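# Lay the towel flat, lengthwise forward, beside the basket

## Task

Lay the towel out on the table as a single flat layer whose long edges run straight away from the robot toward the far table edge (as the robot sees it). Every part of it must stay at least one finger's width inside the table edge, at least two finger widths away from the basket rim, and more than one hand's width from the column of either arm. The basket must stay upright with its entire base resting on the table, no more than three finger widths from its starting spot and turned roughly as before. At the end the grippers must have released everything and backed away, and the result has to hold without any support from the robot.

## Robot and tools

Robot: two arms, left_arm and right_arm, each ending in a two-finger parallel gripper. Shared scene frame: origin on the tabletop midway between the arms, +x out over the table (away from the robot), +z up, left_arm on the +y side. Arm bases (URDF roots) are at about (+0.036, +0.342, 0) m for left_arm and (+0.011, -0.345, 0) m for right_arm. The names left/right do not refer to image sides. Gripper frame: fingers point along its +z, they open and close along its y. The reported end_effector_position is the point between the pads, roughly 1 cm short of the fingertips; the printed value can be off, more so at long reach.

Command row (used by both motion tools): 14 numbers, each in [-1, 1], always for both arms even if one is idle. Order: left_arm dx, dy, dz, rx, ry, rz, opening, then right_arm dx, dy, dz, rx, ry, rz, opening. dx..rz are an offset, not a pose: a target relative to the gripper's measured pose at the start of the action (or, for move, from the pose in the latest result), expressed in that gripper's own axes. Scale: 1.0 equals 0.6 m of travel or 180 degrees of turn; rx, ry, rz form one rotation vector. Opening is absolute, not an offset: +1 fully open (0.093 m), -1 closed.

execute_actions(actions): a list of actions run in sequence. Each action is a table of up to 15 rows; each row lasts one 1/30 s control step, and a short table repeats its final row until 15 steps pass. Every row is measured from the pose at the start of that action, not from the row before. An empty list just returns state and images. Each step the target is clipped to within 70 mm and 16 degrees of the current measured pose, so large offsets need several actions; after an action the arm goes on at most to its last clipped pose. Inverse kinematics favours position over orientation when both cannot be met.

move(target, speed, blocking): one 14-number row as above; each gripper follows a straight path toward its target, both finishing together, taking 0.5 to 10 s (cut off at 10 s). speed is the path's top speed in m/s, 0.002 to 0.5, default 0.25; rotation is capped at twice that in rad/s. Opening is sent at the start. Paths ignore obstacles and the other arm; the hand may lag, drift or overshoot speed, especially with the arm near straight. Faster contact and a target placed deeper beyond the contact both push harder. blocking=false returns after 0.5 s while motion continues; further moves or actions are refused until a result shows it ended, so use wait(0) or stop first. The result adds a move: line giving the ending (done, off_target, moving, held, fault), any limits (paced = pose clipped; held = a check blocked some steps, after which the arm may jump faster), and each gripper's distance from its target. If only one arm is named, the other finished at rest.

wait(seconds): 0 to 10 s, arms keep their last command; a running move continues and the wait ends early if it finishes. stop(): brakes a running move (needs room, more when fast); fingers keep moving. zoom_image(camera, region): enlarged crop of the latest image of cam_high, cam_low, cam_left_wrist or cam_right_wrist; region [x0, y0, x1, y1] in pixels from the top-left, at most 504 by 504. read_manual(section): licence texts only, no motion. finished_scene(scene): pass the current scene's number; it ends the scene irreversibly after the last command has been held, reports success and may start another scene. Replying without any tool call ends everything.

Results: a state line per arm with position (m) and quat_wxyz in the scene frame, Hand target lines (where the controller is driving each gripper), grip_measured (motor position on the opening scale), joint positions whose last entry is the finger gap in metres (true gap only when nothing blocks the fingers), and images from the four 504x504 cameras. Camera calibration (K, distortion, T_world_to_cam) is given and may be slightly off. A pose unreachable line means a clearance check altered or blocked that arm's command. FAULT or OVER-TEMPERATURE FAULT lines mean an arm stopped.

Gripping: pads meet near -0.94; each mm of object width adds about 0.0208; per-gripper reading bias up to about 0.02. Sending a value below the object's width reading squeezes harder, up to roughly 50-62 N per pad, less on thin items under about 5 mm such as cloth. Keep resending the closing value to keep hold. Joint friction can leave the hand up to about 31 mm from the command, so very small moves may do nothing. For an arm meant to stay still, send the offset back to its desired pose in the first call of a reply, zeros afterwards, plus its wanted opening.

Joint ranges (rad): waist -2.618 to 3.054, shoulder 0 to 3.142, elbow 0 to 3.142, wrist pitch and yaw -1.571 to 1.571, wrist roll -2.094 to 2.094; elbows stop just short of straight.

Avoid: knocking or dropping anything off the table (instant failure), arms colliding or pressing on each other, slams, hard pushes, slips. Held items may get brief external tugs. Holding loads heats motors: a MOTOR HOT warning appears at 75 °C, at 90 °C that arm is halted 10 s, at 100 °C it goes limp and falls, so do not hold grips longer than needed. The robot holds its last command while you are composing a reply.

Each tool is called after "Request:" as name(argument=value, ...) on one line, values as JSON.

## Session

Request:
execute_actions(actions=[])

Scene clock: 0.00 s.
left_arm: end_effector_position=(+0.5351, +0.4008, +0.3890) grip_measured=+1.000 end_effector_quat_wxyz=(+0.704, +0.106, +0.697, -0.089) | right_arm: end_effector_position=(+0.3997, -0.1243, +0.2903) grip_measured=+1.000 end_effector_quat_wxyz=(+0.233, +0.070, +0.810, +0.534)
Joint positions: left_arm=[0.478 1.596 1.395 0.208 0.577 0.022 0.093] | right_arm=[ 0.22   1.511  1.272 -0.221 -0.765  0.914  0.093]
Joint velocities: left_arm=[0.012 0.012 0.002 0.037 0.022 0.037 0.   ] | right_arm=[-0.007 -0.012  0.007  0.007  0.066 -0.022  0.   ]
Motor temperatures (°C, as the motors report them): left_arm=[26 28 27 29 29 27] | right_arm=[26 25 29 28 26 28]
Hand target (left_arm): +0.535, +0.401, +0.389; +0.704, +0.106, +0.697, -0.089
Hand target (right_arm): +0.400, -0.124, +0.290; +0.233, +0.070, +0.810, +0.534

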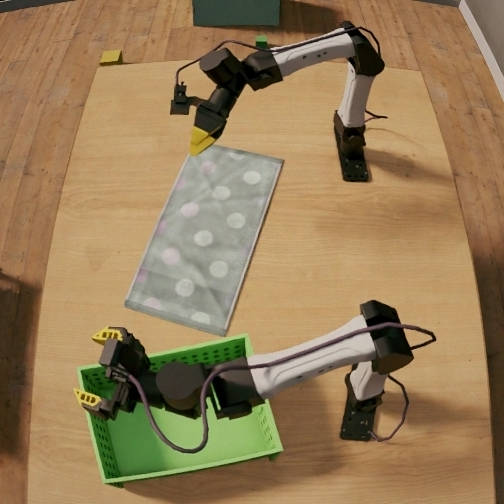

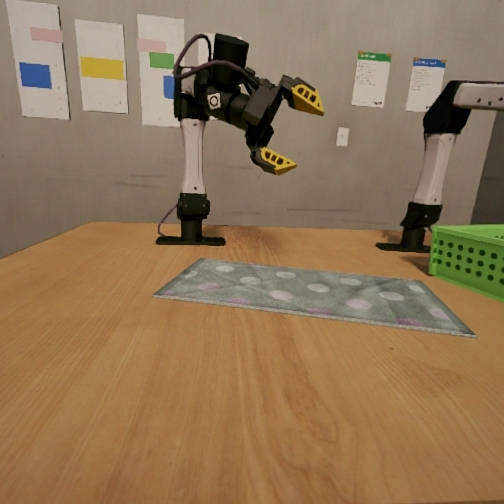

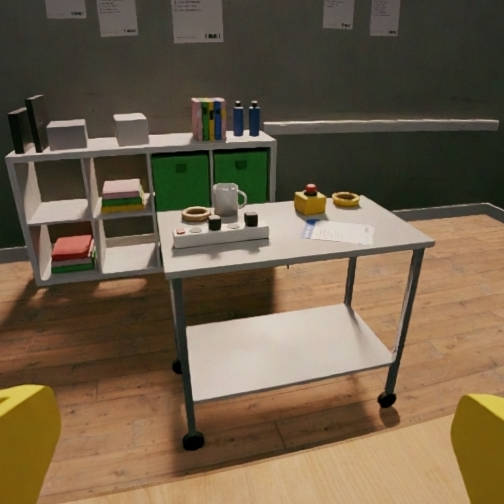

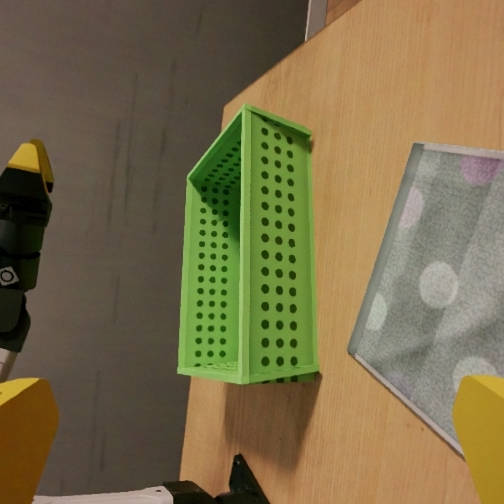

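Request:
move(target=[0.385,-0.51,-0.294,-0.302,0.436,-0.311,0.2, 0.392,-0.338,-0.222,0.211,0.373,-0.399,0.2])

Scene clock: 48.40 s.
left_arm: end_effector_position=(+0.2912, +0.1560, +0.1517) grip_measured=+0.202 end_effector_quat_wxyz=(-0.004, -0.467, +0.884, -0.017) | right_arm: end_effector_position=(+0.1610, -0.2358, +0.0772) grip_measured=+0.202 end_effector_quat_wxyz=(-0.013, -0.585, +0.811, +0.005)
Joint positions: left_arm=[-0.441  1.714  1.55  -1.38   0.023 -1.591  0.055] | right_arm=[ 0.587  1.279  0.852 -1.17  -0.01  -0.63   0.055]
Joint velocities: left_arm=[-0.017 -0.002 -0.012 -0.007  0.037  0.007  0.   ] | right_arm=[-0.002 -0.002 -0.002  0.051 -0.022 -0.066 -0.   ]
Motor temperatures (°C, as the motors report them): left_arm=[26 33 33 35 29 27] | right_arm=[26 31 34 33 26 28]
Hand target (left_arm): +0.287, +0.154, +0.152; -0.013, -0.469, +0.883, -0.012
Hand target (right_arm): +0.162, -0.234, +0.078; +0.003, -0.592, +0.806, -0.000
Off the commanded pose (left_arm): 0.008 m, 2 deg.
Off the commanded pose (right_arm): 0.003 m, 3 deg.
move: off_target (right_arm)
camera_calibration (this result's frames):
cam_left_wrist: T_world_to_cam=[[0.83385, -0.55179, 0.0149289, -0.156538], [-0.503536, -0.749292, 0.430131, 0.233946], [-0.226156, -0.366182, -0.902643, 0.343724], [0, 0, 0, 1]] pos_world=[0.326065, 0.214783, 0.211969]
cam_right_wrist: T_world_to_cam=[[0.948204, -0.316407, -0.0282259, -0.229339], [-0.271549, -0.853456, 0.44483, -0.154608], [-0.164837, -0.414125, -0.89517, 0.0818809], [0, 0, 0, 1]] pos_world=[0.188974, -0.170606, 0.135598]

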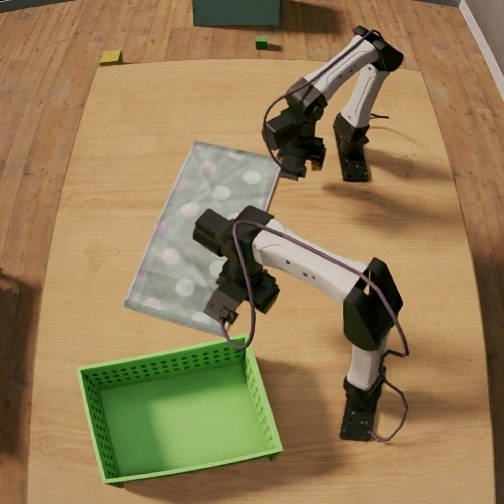

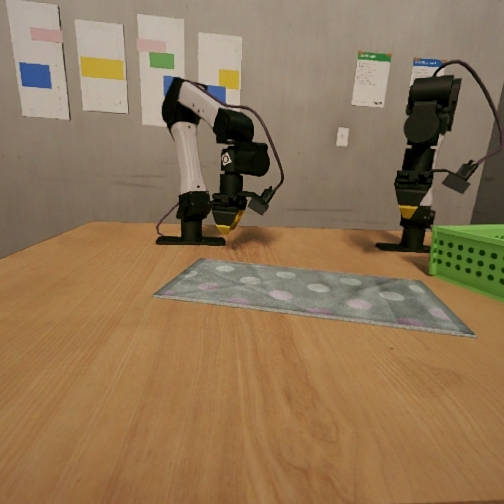

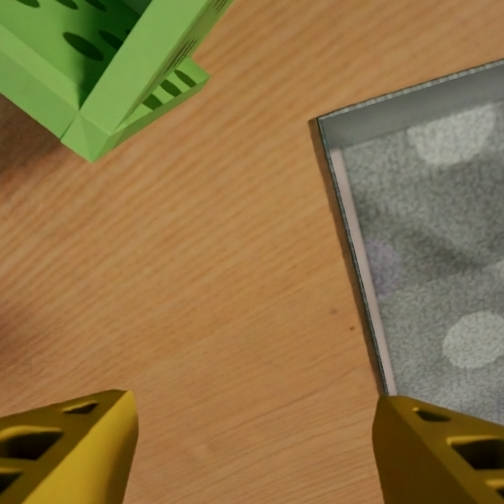

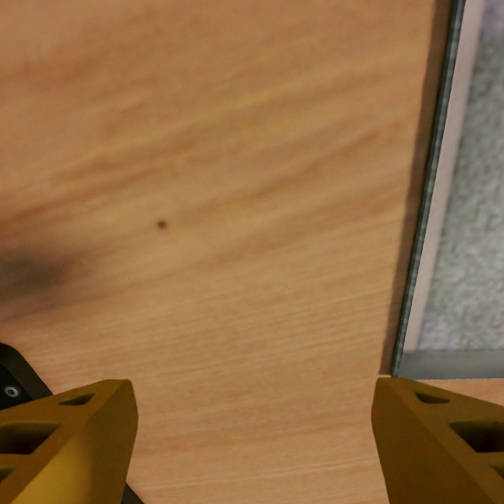

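Request:
move(target=[-0.024,-0.08,0.24,0,0,0,0.2, 0.046,-0.122,0.115,0,0,0,0.2], speed=0.1)

Request:
move(target=[0,0,0.005,0,0,0,-1, 0,0,0.005,0,0,0,-1])

Request:
move(target=[0,0,-0.1,0,0,0,-1, 0,0,-0.1,0,0,0,-1], speed=0.1)

Scene clock: 63.10 s.
left_arm: end_effector_position=(+0.3346, +0.1384, +0.0187) grip_measured=+0.202 end_effector_quat_wxyz=(-0.008, -0.467, +0.884, -0.011) | right_arm: end_effector_position=(+0.2175, -0.2824, +0.0170) grip_measured=+0.202 end_effector_quat_wxyz=(-0.013, -0.586, +0.810, +0.008)
Joint positions: left_arm=[-0.41   1.979  1.353 -0.933  0.025 -1.561  0.055] | right_arm=[ 0.257  1.494  0.77  -0.876 -0.006 -0.963  0.055]
Joint velocities: left_arm=[-0.017  0.012 -0.012  0.095 -0.037 -0.007  0.   ] | right_arm=[ 0.007  0.002  0.012  0.007 -0.051 -0.022  0.001]
Motor temperatures (°C, as the motors report them): left_arm=[26 33 34 33 29 27] | right_arm=[26 30 34 31 26 28]
Hand target (left_arm): +0.340, +0.139, +0.008; -0.004, -0.467, +0.884, -0.017
Hand target (right_arm): +0.222, -0.286, +0.008; -0.011, -0.585, +0.811, +0.003
Off the commanded pose (left_arm): 0.012 m, 1 deg.
Off the commanded pose (right_arm): 0.011 m, 0 deg.
move: off_target (left_arm, right_arm)
camera_calibration (this result's frames):
cam_left_wrist: T_world_to_cam=[[0.834354, -0.551228, 0.000745095, -0.200423], [-0.497639, -0.752658, 0.431117, 0.298301], [-0.237083, -0.360076, -0.902295, 0.229817], [0, 0, 0, 1]] pos_world=[0.370156, 0.196791, 0.0789094]
cam_right_wrist: T_world_to_cam=[[0.948941, -0.313773, -0.0325128, -0.298746], [-0.26787, -0.855945, 0.44227, -0.153738], [-0.166602, -0.410979, -0.896292, 0.0193105], [0, 0, 0, 1]] pos_world=[0.245528, -0.217394, 0.0755885]

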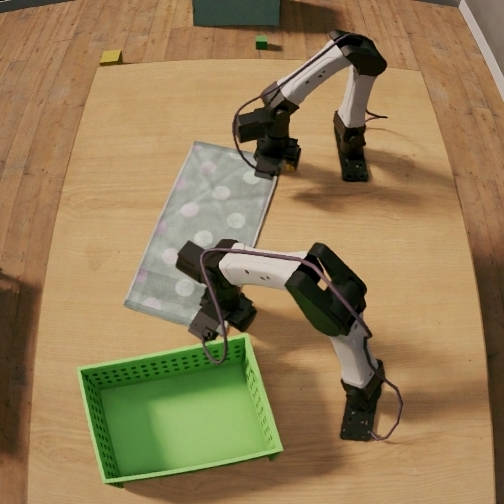

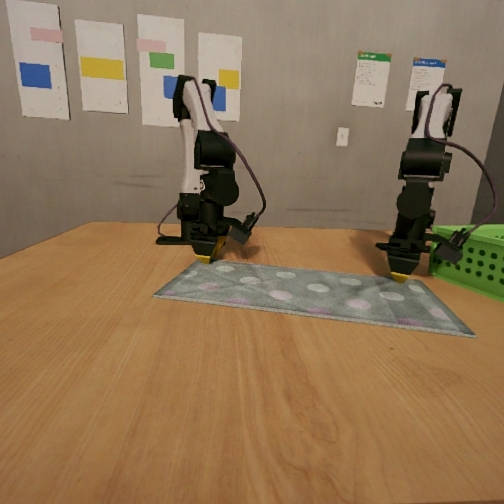

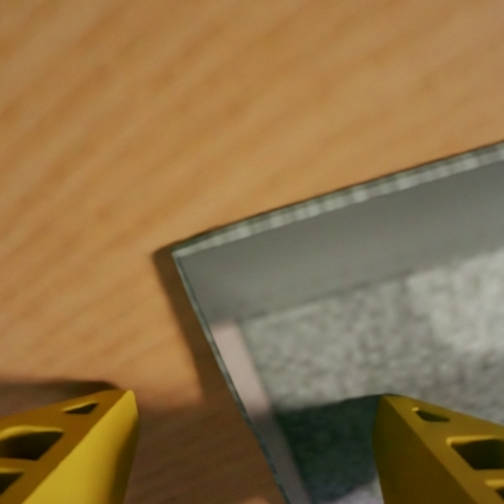

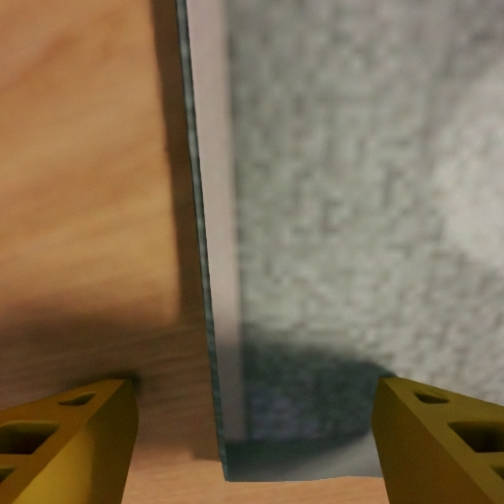

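Scene clock: 63.80 s.
left_arm: end_effector_position=(+0.3384, +0.1359, +0.0191) grip_measured=-0.983 end_effector_quat_wxyz=(-0.003, -0.467, +0.884, -0.020) | right_arm: end_effector_position=(+0.2195, -0.2825, +0.0170) grip_measured=-0.978 end_effector_quat_wxyz=(-0.010, -0.586, +0.810, +0.005)
Joint positions: left_arm=[-0.41   1.978  1.353 -0.914  0.025 -1.561  0.   ] | right_arm=[ 0.257  1.494  0.77  -0.868 -0.002 -0.963  0.   ]
Joint velocities: left_arm=[-0.007  0.012  0.002 -0.007  0.051 -0.007  0.   ] | right_arm=[ 0.002 -0.017 -0.012 -0.007 -0.037  0.007  0.   ]
Motor temperatures (°C, as the motors report them): left_arm=[26 34 34 33 29 27] | right_arm=[26 30 34 31 26 28]
Hand target (left_arm): +0.335, +0.138, +0.016; -0.008, -0.467, +0.884, -0.011
Hand target (right_arm): +0.217, -0.282, +0.014; -0.013, -0.586, +0.810, +0.008
Off the commanded pose (left_arm): 0.006 m, 1 deg.
Off the commanded pose (right_arm): 0.004 m, 1 deg.
move: done
camera_calibration (this result's frames):
cam_left_wrist: T_world_to_cam=[[0.834185, -0.551115, 0.0201988, -0.205353], [-0.504617, -0.748003, 0.431107, 0.299857], [-0.222481, -0.369816, -0.902075, 0.226509], [0, 0, 0, 1]] pos_world=[0.37301, 0.194887, 0.0792054]
cam_right_wrist: T_world_to_cam=[[0.949218, -0.313719, -0.0237636, -0.3009], [-0.271659, -0.855367, 0.441076, -0.152205], [-0.158701, -0.412222, -0.897155, 0.0175081], [0, 0, 0, 1]] pos_world=[0.247051, -0.217372, 0.075691]

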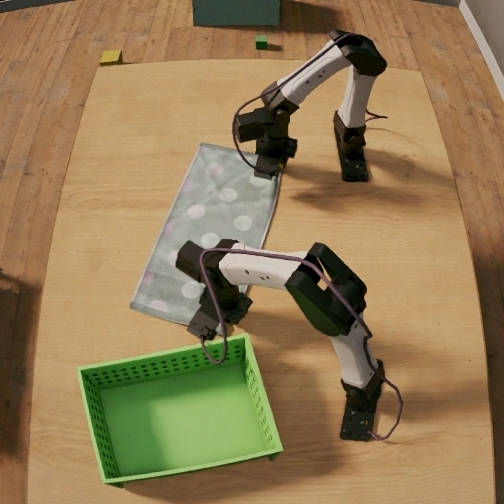

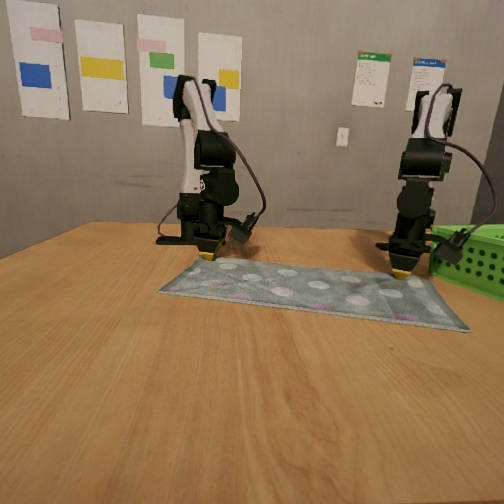

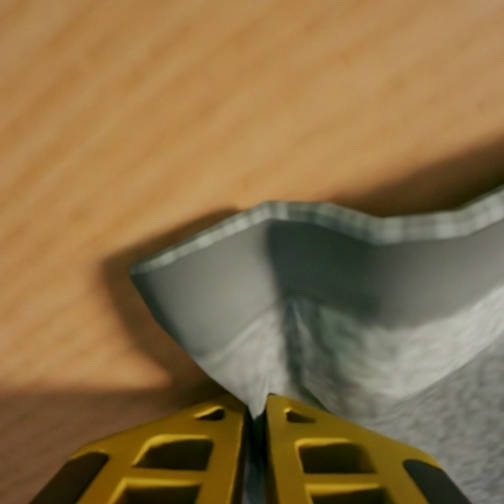

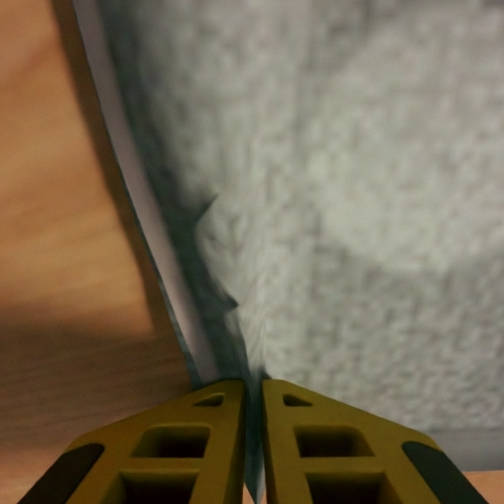

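Scene clock: 64.93 s.
left_arm: end_effector_position=(+0.3366, +0.1371, +0.0677) grip_measured=-0.983 end_effector_quat_wxyz=(-0.006, -0.467, +0.884, -0.014) | right_arm: end_effector_position=(+0.2207, -0.2821, +0.0671) grip_measured=-0.978 end_effector_quat_wxyz=(-0.016, -0.586, +0.810, +0.007)
Joint positions: left_arm=[-0.41   1.928  1.484 -1.109  0.025 -1.561  0.   ] | right_arm=[ 0.257  1.434  0.931 -1.102 -0.002 -0.963  0.   ]
Joint velocities: left_arm=[ 0.017 -0.012  0.002  0.007  0.007 -0.051  0.   ] | right_arm=[ 0.007 -0.012 -0.022 -0.022 -0.007  0.007  0.   ]
Motor temperatures (°C, as the motors report them): left_arm=[26 34 34 33 29 27] | right_arm=[26 30 34 31 26 28]
Hand target (left_arm): +0.338, +0.137, +0.079; -0.003, -0.467, +0.884, -0.020
Hand target (right_arm): +0.220, -0.282, +0.077; -0.010, -0.586, +0.810, +0.005
Off the commanded pose (left_arm): 0.011 m, 1 deg.
Off the commanded pose (right_arm): 0.010 m, 1 deg.
move: off_target (left_arm)
camera_calibration (this result's frames):
cam_left_wrist: T_world_to_cam=[[0.83433, -0.551212, 0.00761151, -0.203381], [-0.500102, -0.751015, 0.431132, 0.277762], [-0.231929, -0.363513, -0.902257, 0.272773], [0, 0, 0, 1]] pos_world=[0.37186, 0.195654, 0.127907]
cam_right_wrist: T_world_to_cam=[[0.948831, -0.313835, -0.0350246, -0.299928], [-0.265808, -0.853625, 0.447963, -0.174965], [-0.170484, -0.415731, -0.893366, 0.0642176], [0, 0, 0, 1]] pos_world=[0.249022, -0.216785, 0.125243]

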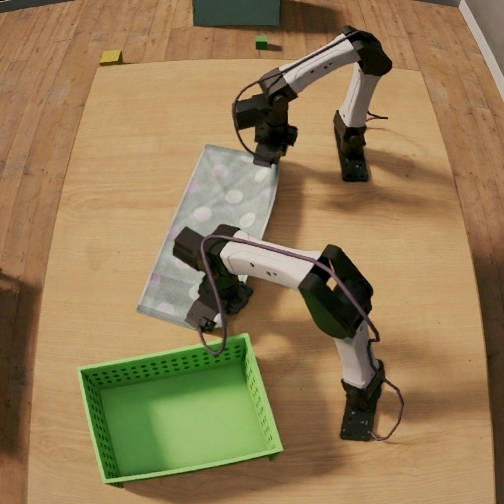

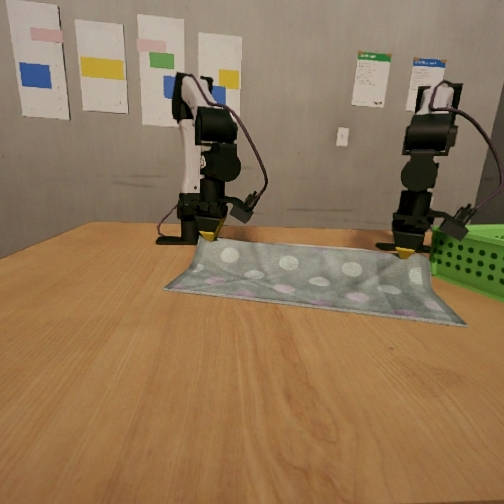

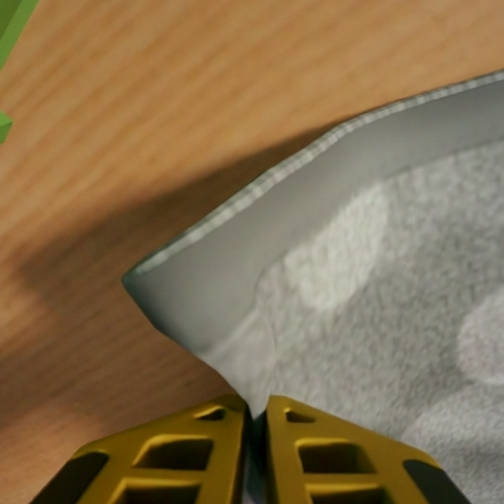

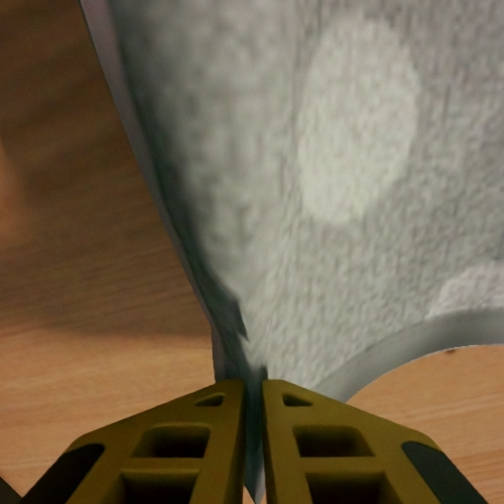

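Request:
move(target=[0,0,-0.32,0,0,0,-1, 0,0,-0.32,0,0,0,-1], speed=0.12)

Request:
move(target=[0.195,-0.42,0,0,0,0.31,-1, -0.197,0.372,0,0,0,0.40,-1], speed=0.12)

Scene clock: 74.07 s.
left_arm: end_effector_position=(+0.3377, +0.1360, +0.2501) grip_measured=-0.983 end_effector_quat_wxyz=(+0.049, -0.462, +0.877, -0.118) | right_arm: end_effector_position=(+0.2309, -0.2791, +0.2501) grip_measured=-0.978 end_effector_quat_wxyz=(+0.123, -0.581, +0.803, -0.042)
Joint positions: left_arm=[-0.41   1.796  2.023 -1.542  0.026 -1.561  0.   ] | right_arm=[ 0.257  1.28   1.527 -1.557 -0.002 -0.963  0.   ]
Joint velocities: left_arm=[-0.012  0.002 -0.017 -0.051  0.022 -0.037  0.   ] | right_arm=[-0.002 -0.002 -0.002  0.066  0.037  0.022  0.   ]
Motor temperatures (°C, as the motors report them): left_arm=[26 36 34 32 29 27] | right_arm=[26 30 35 30 26 28]
Hand target (left_arm): +0.336, +0.139, +0.260; +0.054, -0.463, +0.876, -0.126
Hand target (right_arm): +0.226, -0.279, +0.258; +0.133, -0.582, +0.801, -0.045
Off the commanded pose (left_arm): 0.012 m, 14 deg.
Off the commanded pose (right_arm): 0.010 m, 17 deg; orientation clipped at the last step of the last action.
joint sent to its limit (left arm) — the command would take joint 4 (wrist pitch) past its lower limit, so that joint was sent only as far as its limit.
joint sent to its limit (right arm) — the command would take joint 4 (wrist pitch) past its lower limit, so that joint was sent only as far as its limit.
move: off_target (left_arm, right_arm); limits=paced
camera_calibration (this result's frames):
cam_left_wrist: T_world_to_cam=[[0.809603, -0.534739, 0.24207, -0.258775], [-0.584216, -0.694116, 0.420588, 0.222195], [-0.0568798, -0.48193, -0.874361, 0.387235], [0, 0, 0, 1]] pos_world=[0.361341, 0.202472, 0.307772]
cam_right_wrist: T_world_to_cam=[[0.9246, -0.321051, 0.205037, -0.358639], [-0.370067, -0.884677, 0.283545, -0.195157], [0.0903594, -0.338043, -0.936783, 0.203015], [0, 0, 0, 1]] pos_world=[0.241032, -0.219165, 0.319051]

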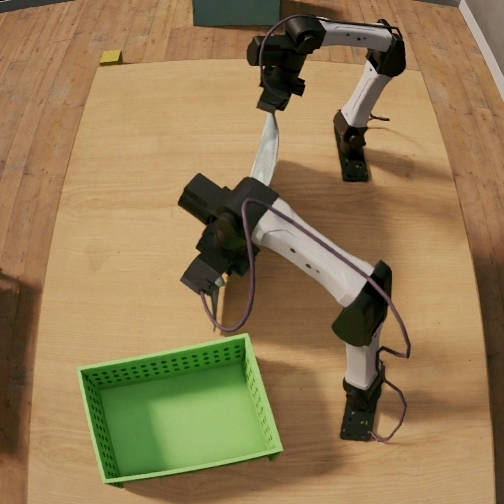

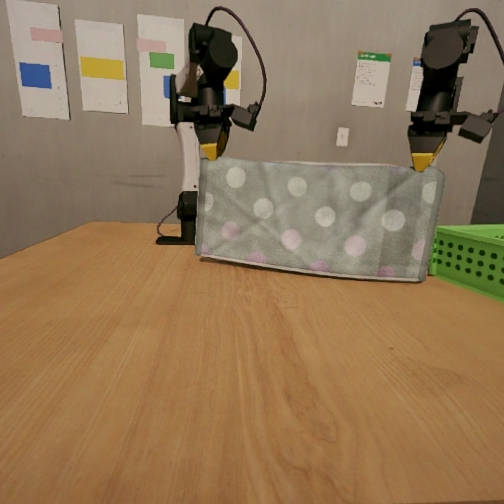

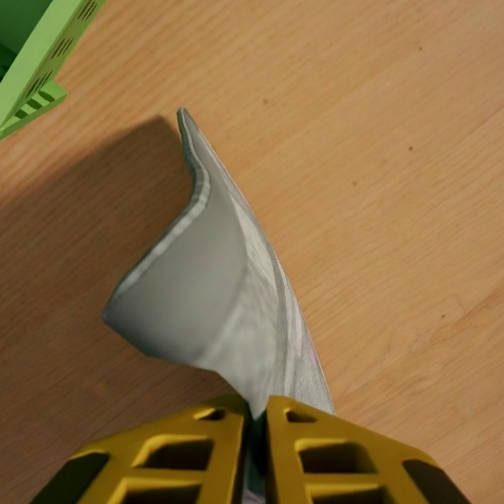

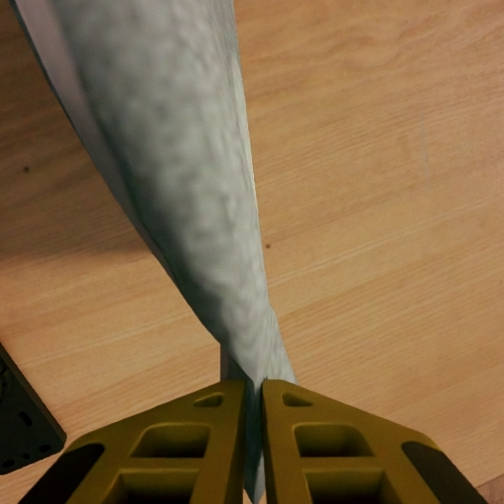

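Scene clock: 79.97 s.
left_arm: end_effector_position=(+0.4679, -0.0897, +0.2990) grip_measured=-0.983 end_effector_quat_wxyz=(+0.307, -0.014, +0.894, -0.327) | right_arm: end_effector_position=(+0.0572, -0.1031, +0.2161) grip_measured=-0.978 end_effector_quat_wxyz=(+0.111, +0.005, +0.993, +0.039)
Joint positions: left_arm=[-0.604  2.419  2.845 -1.066  0.014 -0.821  0.   ] | right_arm=[ 1.498  1.431  1.508 -1.561  0.22   1.531  0.   ]
Joint velocities: left_arm=[ 0.002 -0.012 -0.017  0.037 -0.081  0.037  0.   ] | right_arm=[-0.002 -0.012 -0.002 -0.022  0.022  0.007  0.   ]
Motor temperatures (°C, as the motors report them): left_arm=[26 37 35 33 29 27] | right_arm=[26 30 35 30 26 28]
Hand target (left_arm): +0.470, -0.096, +0.313; +0.330, -0.006, +0.880, -0.340
Hand target (right_arm): +0.056, -0.100, +0.218; +0.115, +0.003, +0.993, +0.037
Off the commanded pose (left_arm): 0.020 m, 39 deg; orientation clipped at the last step of the last action.
Off the commanded pose (right_arm): 0.009 m, 2 deg.
elbow stopped short (left arm): the move would have taken joint 3 (elbow) straighter than the controller allows; a more bent joint 3 avoids this.
move: off_target (left_arm); limits=paced
camera_calibration (this result's frames):
cam_left_wrist: T_world_to_cam=[[-0.157036, -0.789254, 0.593648, -0.172378], [-0.971124, 0.0140896, -0.238157, 0.562552], [0.179602, -0.613905, -0.768676, 0.174489], [0, 0, 0, 1]] pos_world=[0.4879, -0.0368565, 0.370433]
cam_right_wrist: T_world_to_cam=[[-0.000330796, -0.996511, -0.0834609, -0.0889908], [-0.975114, -0.018182, 0.220955, 0.0433369], [-0.221702, 0.081457, -0.971706, 0.314987], [0, 0, 0, 1]] pos_world=[0.112062, -0.11355, 0.289072]

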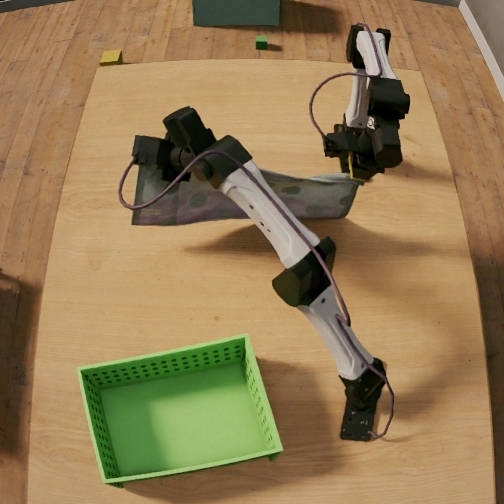

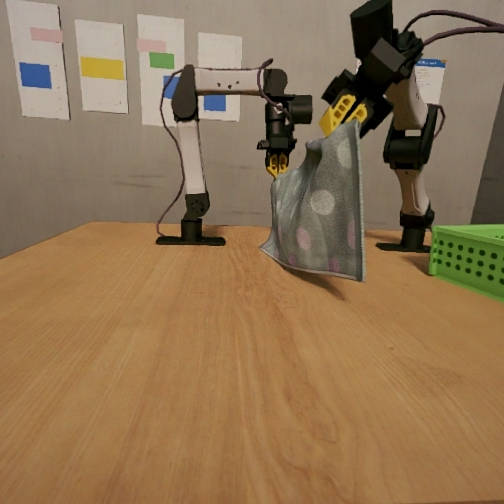

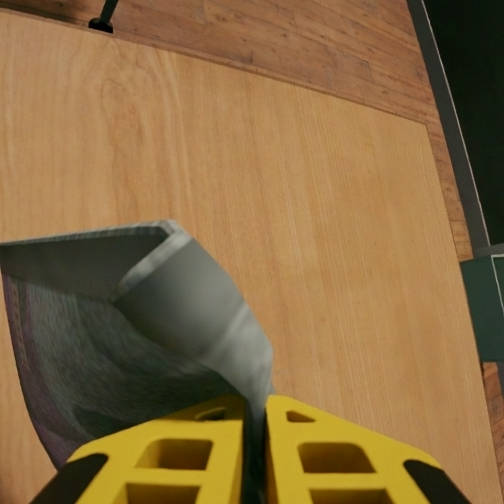

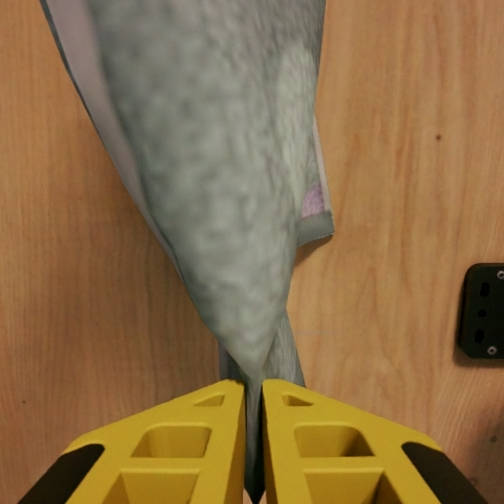

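Request:
move(target=[0.057,0.30,0.039,-0.216,0.202,0.009,-1, 0.036,0.214,0.105,-0.025,0.071,-0.003,-1], speed=0.1)

Request:
move(target=[0,0.167,0.235,0,0,0,-1, 0,0.167,0.235,0,0,0,-1], speed=0.1)

Scene clock: 95.90 s.
left_arm: end_effector_position=(+0.4780, +0.0285, +0.1566) grip_measured=-0.983 end_effector_quat_wxyz=(+0.132, -0.008, +0.985, -0.113) | right_arm: end_effector_position=(+0.0478, +0.0188, +0.1576) grip_measured=-0.978 end_effector_quat_wxyz=(+0.008, -0.009, +0.998, +0.061)
Joint positions: left_arm=[-0.43   2.561  2.845 -1.506  0.03  -0.631  0.   ] | right_arm=[ 1.438  1.821  1.696 -1.323  0.002  1.453  0.   ]
Joint velocities: left_arm=[ 0.002  0.007 -0.002 -0.081 -0.154 -0.007  0.   ] | right_arm=[-0.012 -0.007 -0.007 -0.066  0.037 -0.037  0.   ]
Motor temperatures (°C, as the motors report them): left_arm=[26 41 36 36 29 27] | right_arm=[26 30 36 30 26 28]
Hand target (left_arm): +0.484, +0.033, +0.160; +0.145, -0.008, +0.983, -0.108
Hand target (right_arm): +0.049, +0.030, +0.159; +0.000, -0.009, +0.997, +0.076
Off the commanded pose (left_arm): 0.008 m, 20 deg; orientation clipped at the last step of the last action.
Off the commanded pose (right_arm): 0.012 m, 2 deg.
elbow stopped short (left arm): the move would have taken joint 3 (elbow) straighter than the controller allows; a more bent joint 3 avoids this.
move: off_target (left_arm, right_arm); limits=paced
camera_calibration (this result's frames):
cam_left_wrist: T_world_to_cam=[[0.00344786, -0.976151, 0.217068, -0.00536693], [-0.987979, 0.0302228, 0.151605, 0.483286], [-0.154549, -0.214981, -0.964312, 0.314827], [0, 0, 0, 1]] pos_world=[0.526151, 0.0478366, 0.231488]
cam_right_wrist: T_world_to_cam=[[0.0177468, -0.99183, -0.126328, 0.0334241], [-0.907777, -0.0689415, 0.413749, 0.0166981], [-0.419078, 0.107335, -0.901584, 0.243933], [0, 0, 0, 1]] pos_world=[0.116792, 0.0081197, 0.21724]

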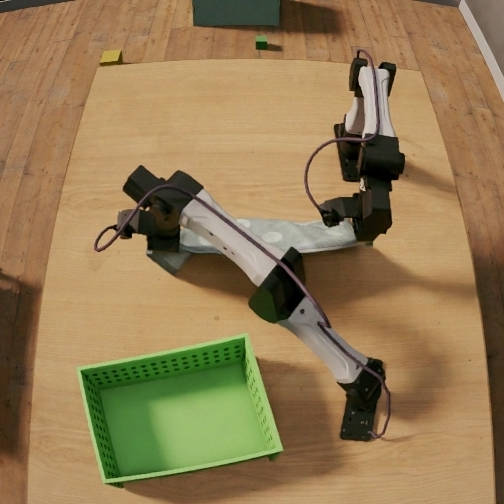

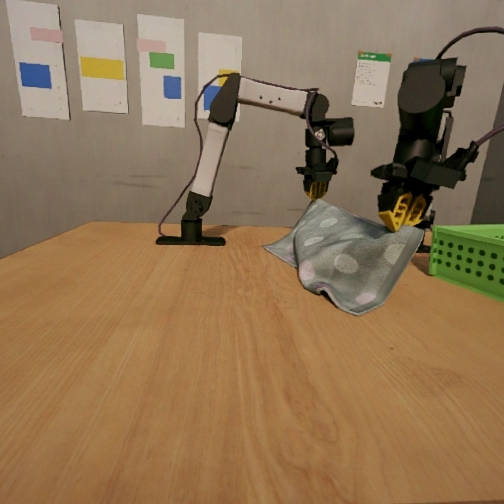

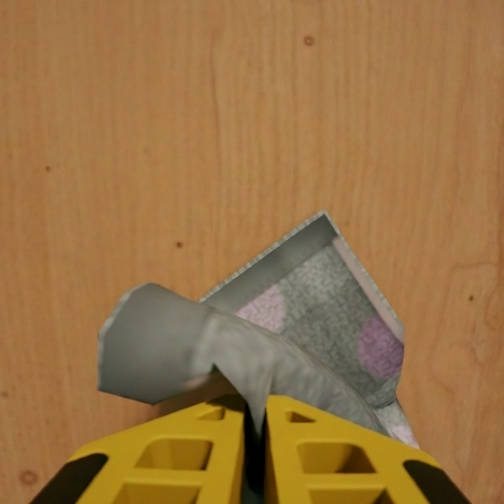

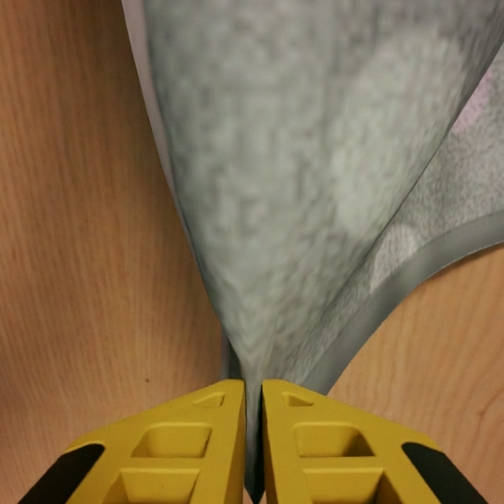

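Scene clock: 98.13 s.
left_arm: end_effector_position=(+0.5020, +0.0826, +0.0267) grip_measured=-0.983 end_effector_quat_wxyz=(+0.114, +0.002, +0.984, -0.135) | right_arm: end_effector_position=(+0.0581, +0.1221, +0.0267) grip_measured=-0.978 end_effector_quat_wxyz=(+0.012, -0.003, +0.999, +0.042)
Joint positions: left_arm=[-0.288  2.358  1.937 -0.821  0.137 -0.484  0.   ] | right_arm=[ 1.443  2.318  1.923 -1.09   0.017  1.469  0.   ]
Joint velocities: left_arm=[-0.012 -0.012 -0.007 -0.037 -0.066 -0.051  0.   ] | right_arm=[-0.007  0.012 -0.002 -0.007 -0.007  0.022  0.   ]
Motor temperatures (°C, as the motors report them): left_arm=[26 42 36 35 29 27] | right_arm=[26 30 36 30 26 28]
Hand target (left_arm): +0.515, +0.099, +0.004; +0.132, -0.008, +0.985, -0.111
Hand target (right_arm): +0.048, +0.134, +0.029; +0.007, -0.009, +0.998, +0.061
Off the commanded pose (left_arm): 0.031 m, 3 deg.
Off the commanded pose (right_arm): 0.017 m, 2 deg.
move: off_target (left_arm, right_arm)
camera_calibration (this result's frames):
cam_left_wrist: T_world_to_cam=[[-0.0184334, -0.966196, 0.257149, 0.0846053], [-0.981025, 0.0671259, 0.181891, 0.517779], [-0.193004, -0.248917, -0.9491, 0.226525], [0, 0, 0, 1]] pos_world=[0.553233, 0.103375, 0.0990597]
cam_right_wrist: T_world_to_cam=[[0.00669304, -0.996056, -0.0884781, 0.119258], [-0.912343, -0.0423047, 0.407236, 0.0845759], [-0.409372, 0.0779967, -0.909027, 0.122438], [0, 0, 0, 1]] pos_world=[0.126487, 0.112816, 0.0874087]

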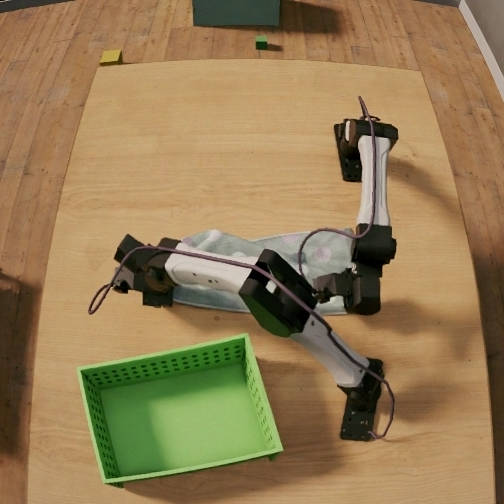

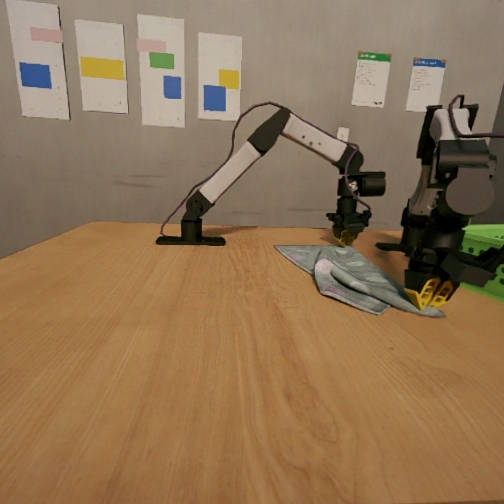

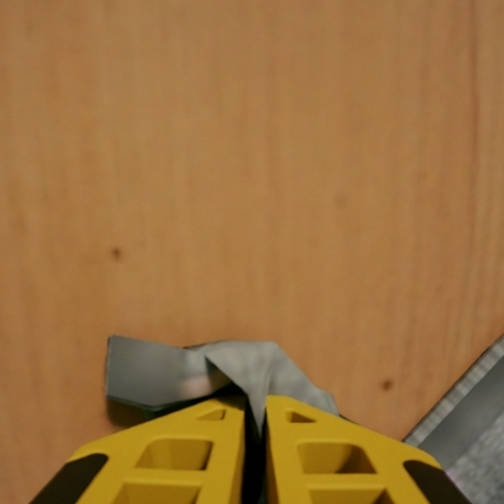

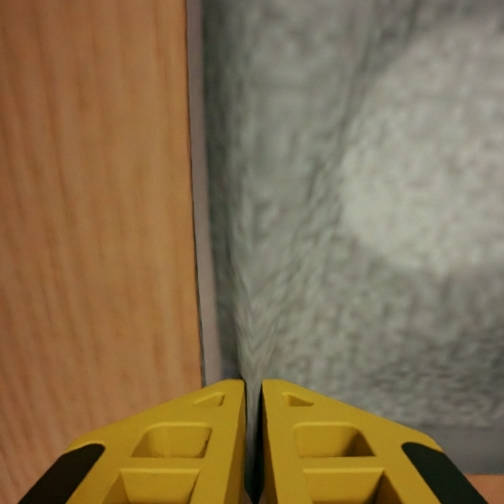

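Request:
move(target=[0.015,0.1,-0.015,0,0,0,-1, 0,0.01,0.01,0,0,0,-1], speed=0.08)

Request:
move(target=[0,0,0,0,0,0,0.4, 0,0,0,0,0,0,0.4])

Request:
move(target=[0.35,0.15,-0.35,0,0,0,0.4, -0.5,-0.5,-0.2,0,0,0,0.4])

Scene clock: 106.00 s.
left_arm: end_effector_position=(+0.4935, +0.1324, +0.0248) grip_measured=-0.983 end_effector_quat_wxyz=(+0.112, +0.004, +0.983, -0.148) | right_arm: end_effector_position=(+0.0592, +0.1240, +0.0228) grip_measured=-0.978 end_effector_quat_wxyz=(+0.015, -0.003, +0.999, +0.040)
Joint positions: left_arm=[-0.187  2.242  1.728 -0.737  0.196 -0.39   0.   ] | right_arm=[ 1.443  2.334  1.935 -1.09   0.022  1.469  0.   ]
Joint velocities: left_arm=[-0.007  0.002 -0.022 -0.037  0.007 -0.007  0.   ] | right_arm=[-0.002 -0.002 -0.002  0.022 -0.022 -0.037  0.   ]
Motor temperatures (°C, as the motors report them): left_arm=[26 42 35 36 29 27] | right_arm=[27 33 36 30 26 28]
Hand target (left_arm): +0.493, +0.143, +0.018; +0.115, +0.002, +0.984, -0.133
Hand target (right_arm): +0.058, +0.128, +0.021; +0.013, -0.003, +0.999, +0.042
Off the commanded pose (left_arm): 0.013 m, 2 deg.
Off the commanded pose (right_arm): 0.005 m, 0 deg.
move: off_target (left_arm)
camera_calibration (this result's frames):
cam_left_wrist: T_world_to_cam=[[-0.0236928, -0.958986, 0.282463, 0.13408], [-0.979635, 0.0786208, 0.184753, 0.504135], [-0.199383, -0.272333, -0.941319, 0.241619], [0, 0, 0, 1]] pos_world=[0.54522, 0.154746, 0.0964279]
cam_right_wrist: T_world_to_cam=[[0.00667361, -0.99643, -0.0841592, 0.120758], [-0.914361, -0.0401536, 0.402904, 0.087191], [-0.404845, 0.074263, -0.911364, 0.119426], [0, 0, 0, 1]] pos_world=[0.127267, 0.114959, 0.0838741]

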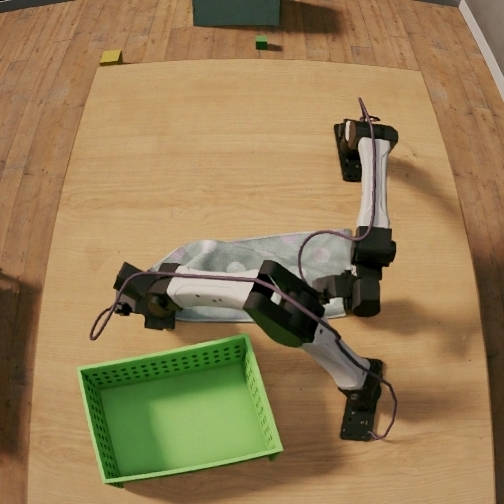

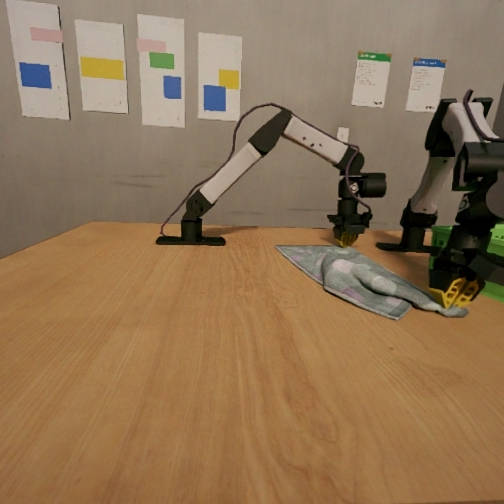

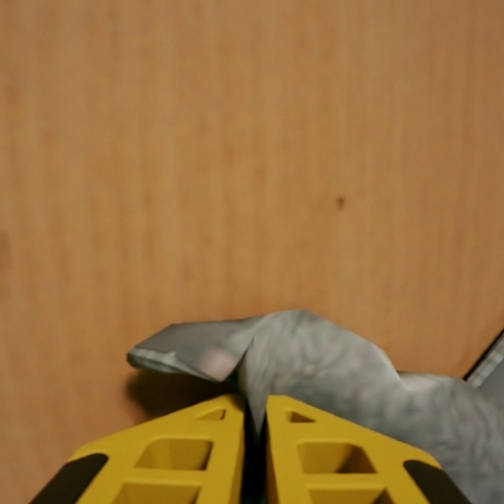

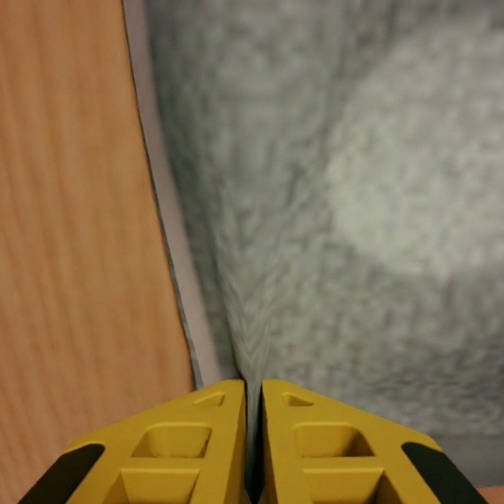

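Scene clock: 106.50 s.
left_arm: end_effector_position=(+0.4921, +0.1190, +0.0311) grip_measured=+0.397 end_effector_quat_wxyz=(+0.115, +0.015, +0.979, -0.170) | right_arm: end_effector_position=(+0.0592, +0.1242, +0.0228) grip_measured=+0.398 end_effector_quat_wxyz=(+0.015, -0.003, +0.999, +0.040)
Joint positions: left_arm=[-0.201  2.235  1.728 -0.72   0.233 -0.39   0.064] | right_arm=[ 1.443  2.334  1.935 -1.089  0.022  1.469  0.064]
Joint velocities: left_arm=[-0.012 -0.002  0.002 -0.007 -0.037 -0.051 -0.   ] | right_arm=[-0.002 -0.002  0.002 -0.037 -0.051  0.007 -0.   ]
Motor temperatures (°C, as the motors report them): left_arm=[26 42 35 36 29 27] | right_arm=[27 34 36 30 26 28]
Hand target (left_arm): +0.493, +0.132, +0.025; +0.111, +0.004, +0.983, -0.148
Hand target (right_arm): +0.059, +0.124, +0.023; +0.015, -0.003, +0.999, +0.040
Off the commanded pose (left_arm): 0.015 m, 3 deg.
Off the commanded pose (right_arm): 0.000 m, 0 deg.
move: off_target (left_arm)
camera_calibration (this result's frames):
cam_left_wrist: T_world_to_cam=[[-0.0513784, -0.945445, 0.321704, 0.130185], [-0.979029, 0.111269, 0.170647, 0.498936], [-0.197134, -0.30619, -0.931336, 0.246208], [0, 0, 0, 1]] pos_world=[0.543698, 0.142953, 0.102278]
cam_right_wrist: T_world_to_cam=[[0.00667972, -0.996366, -0.0849155, 0.120951], [-0.91439, -0.0404595, 0.402808, 0.0872501], [-0.404779, 0.0749552, -0.911337, 0.119343], [0, 0, 0, 1]] pos_world=[0.12728, 0.115096, 0.0838874]

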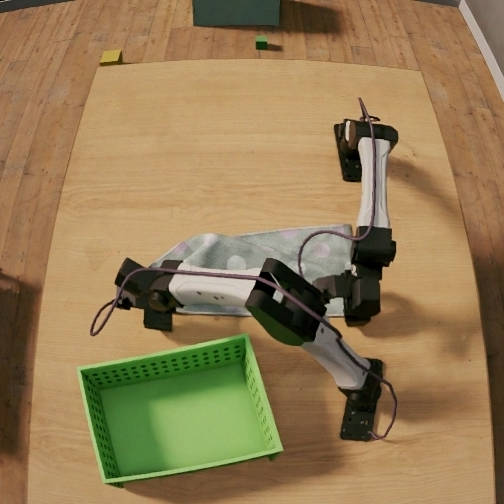

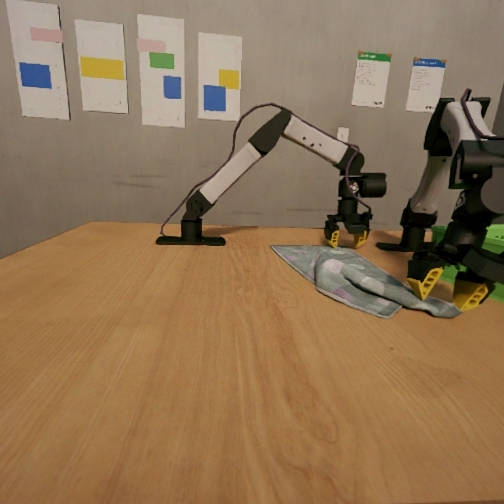

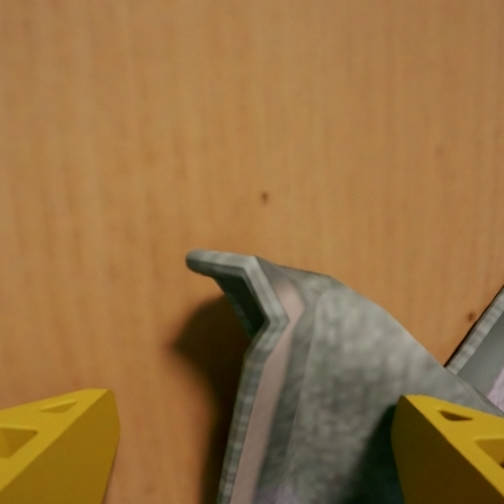

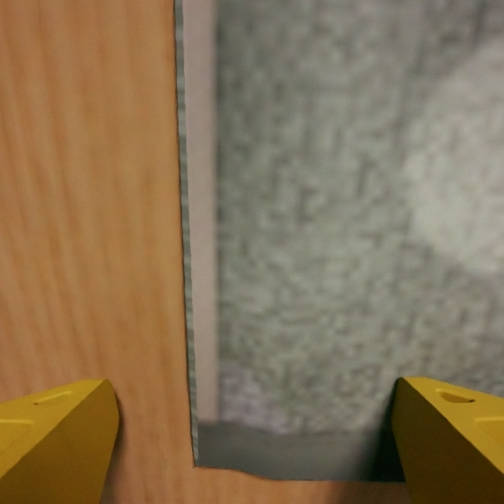

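Scene clock: 108.93 s.
left_arm: end_effector_position=(+0.2561, +0.2691, +0.1537) grip_measured=+0.398 end_effector_quat_wxyz=(+0.125, +0.014, +0.979, -0.163) | right_arm: end_effector_position=(+0.3629, -0.1806, +0.1340) grip_measured=+0.398 end_effector_quat_wxyz=(+0.029, +0.003, +0.999, +0.040)
Joint positions: left_arm=[ 0.072  1.134  0.998 -1.145  0.299 -0.122  0.064] | right_arm=[ 0.382  1.942  1.765 -1.307 -0.049  0.424  0.064]
Joint velocities: left_arm=[ 0.002  0.002  0.007  0.007  0.007 -0.037  0.   ] | right_arm=[-0.012 -0.002  0.002 -0.022 -0.007 -0.051 -0.   ]
Motor temperatures (°C, as the motors report them): left_arm=[26 42 35 35 29 27] | right_arm=[27 34 36 30 26 28]
Hand target (left_arm): +0.249, +0.270, +0.151; +0.117, +0.015, +0.979, -0.167
Hand target (right_arm): +0.363, -0.178, +0.135; +0.023, -0.003, +0.999, +0.042
Off the commanded pose (left_arm): 0.012 m, 1 deg.
Off the commanded pose (right_arm): 0.009 m, 2 deg.
move: off_target (left_arm)
camera_calibration (this result's frames):
cam_left_wrist: T_world_to_cam=[[-0.0505919, -0.950006, 0.308104, 0.223714], [-0.983009, 0.101871, 0.152695, 0.236509], [-0.176448, -0.295144, -0.939019, 0.352751], [0, 0, 0, 1]] pos_world=[0.306051, 0.292548, 0.226199]
cam_right_wrist: T_world_to_cam=[[-0.00460718, -0.996352, -0.0852118, -0.171176], [-0.925792, -0.0279614, 0.376998, 0.317663], [-0.378006, 0.0806253, -0.922286, 0.359235], [0, 0, 0, 1]] pos_world=[0.429094, -0.190632, 0.196973]

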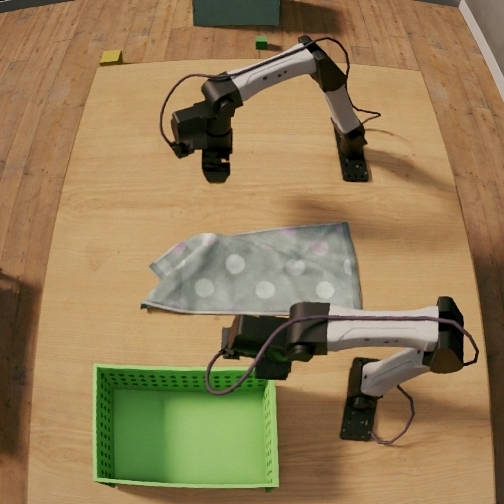

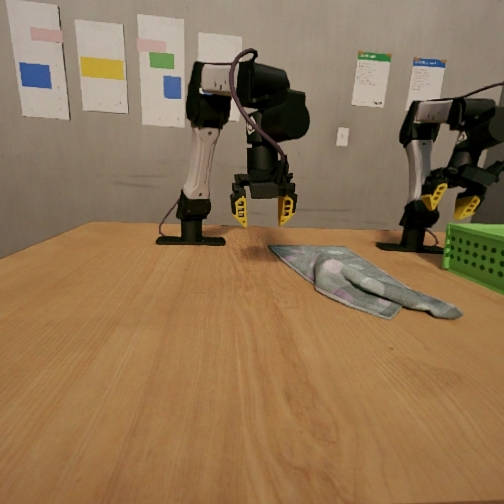

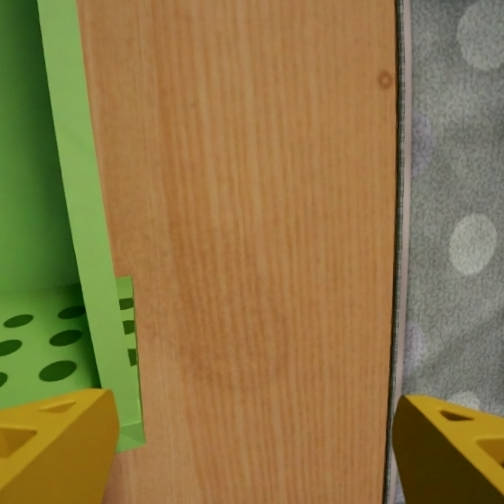

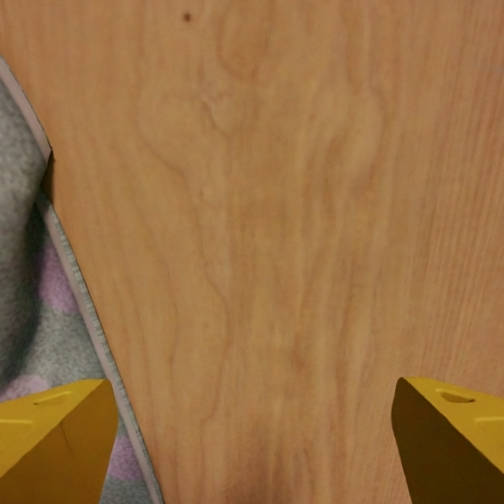

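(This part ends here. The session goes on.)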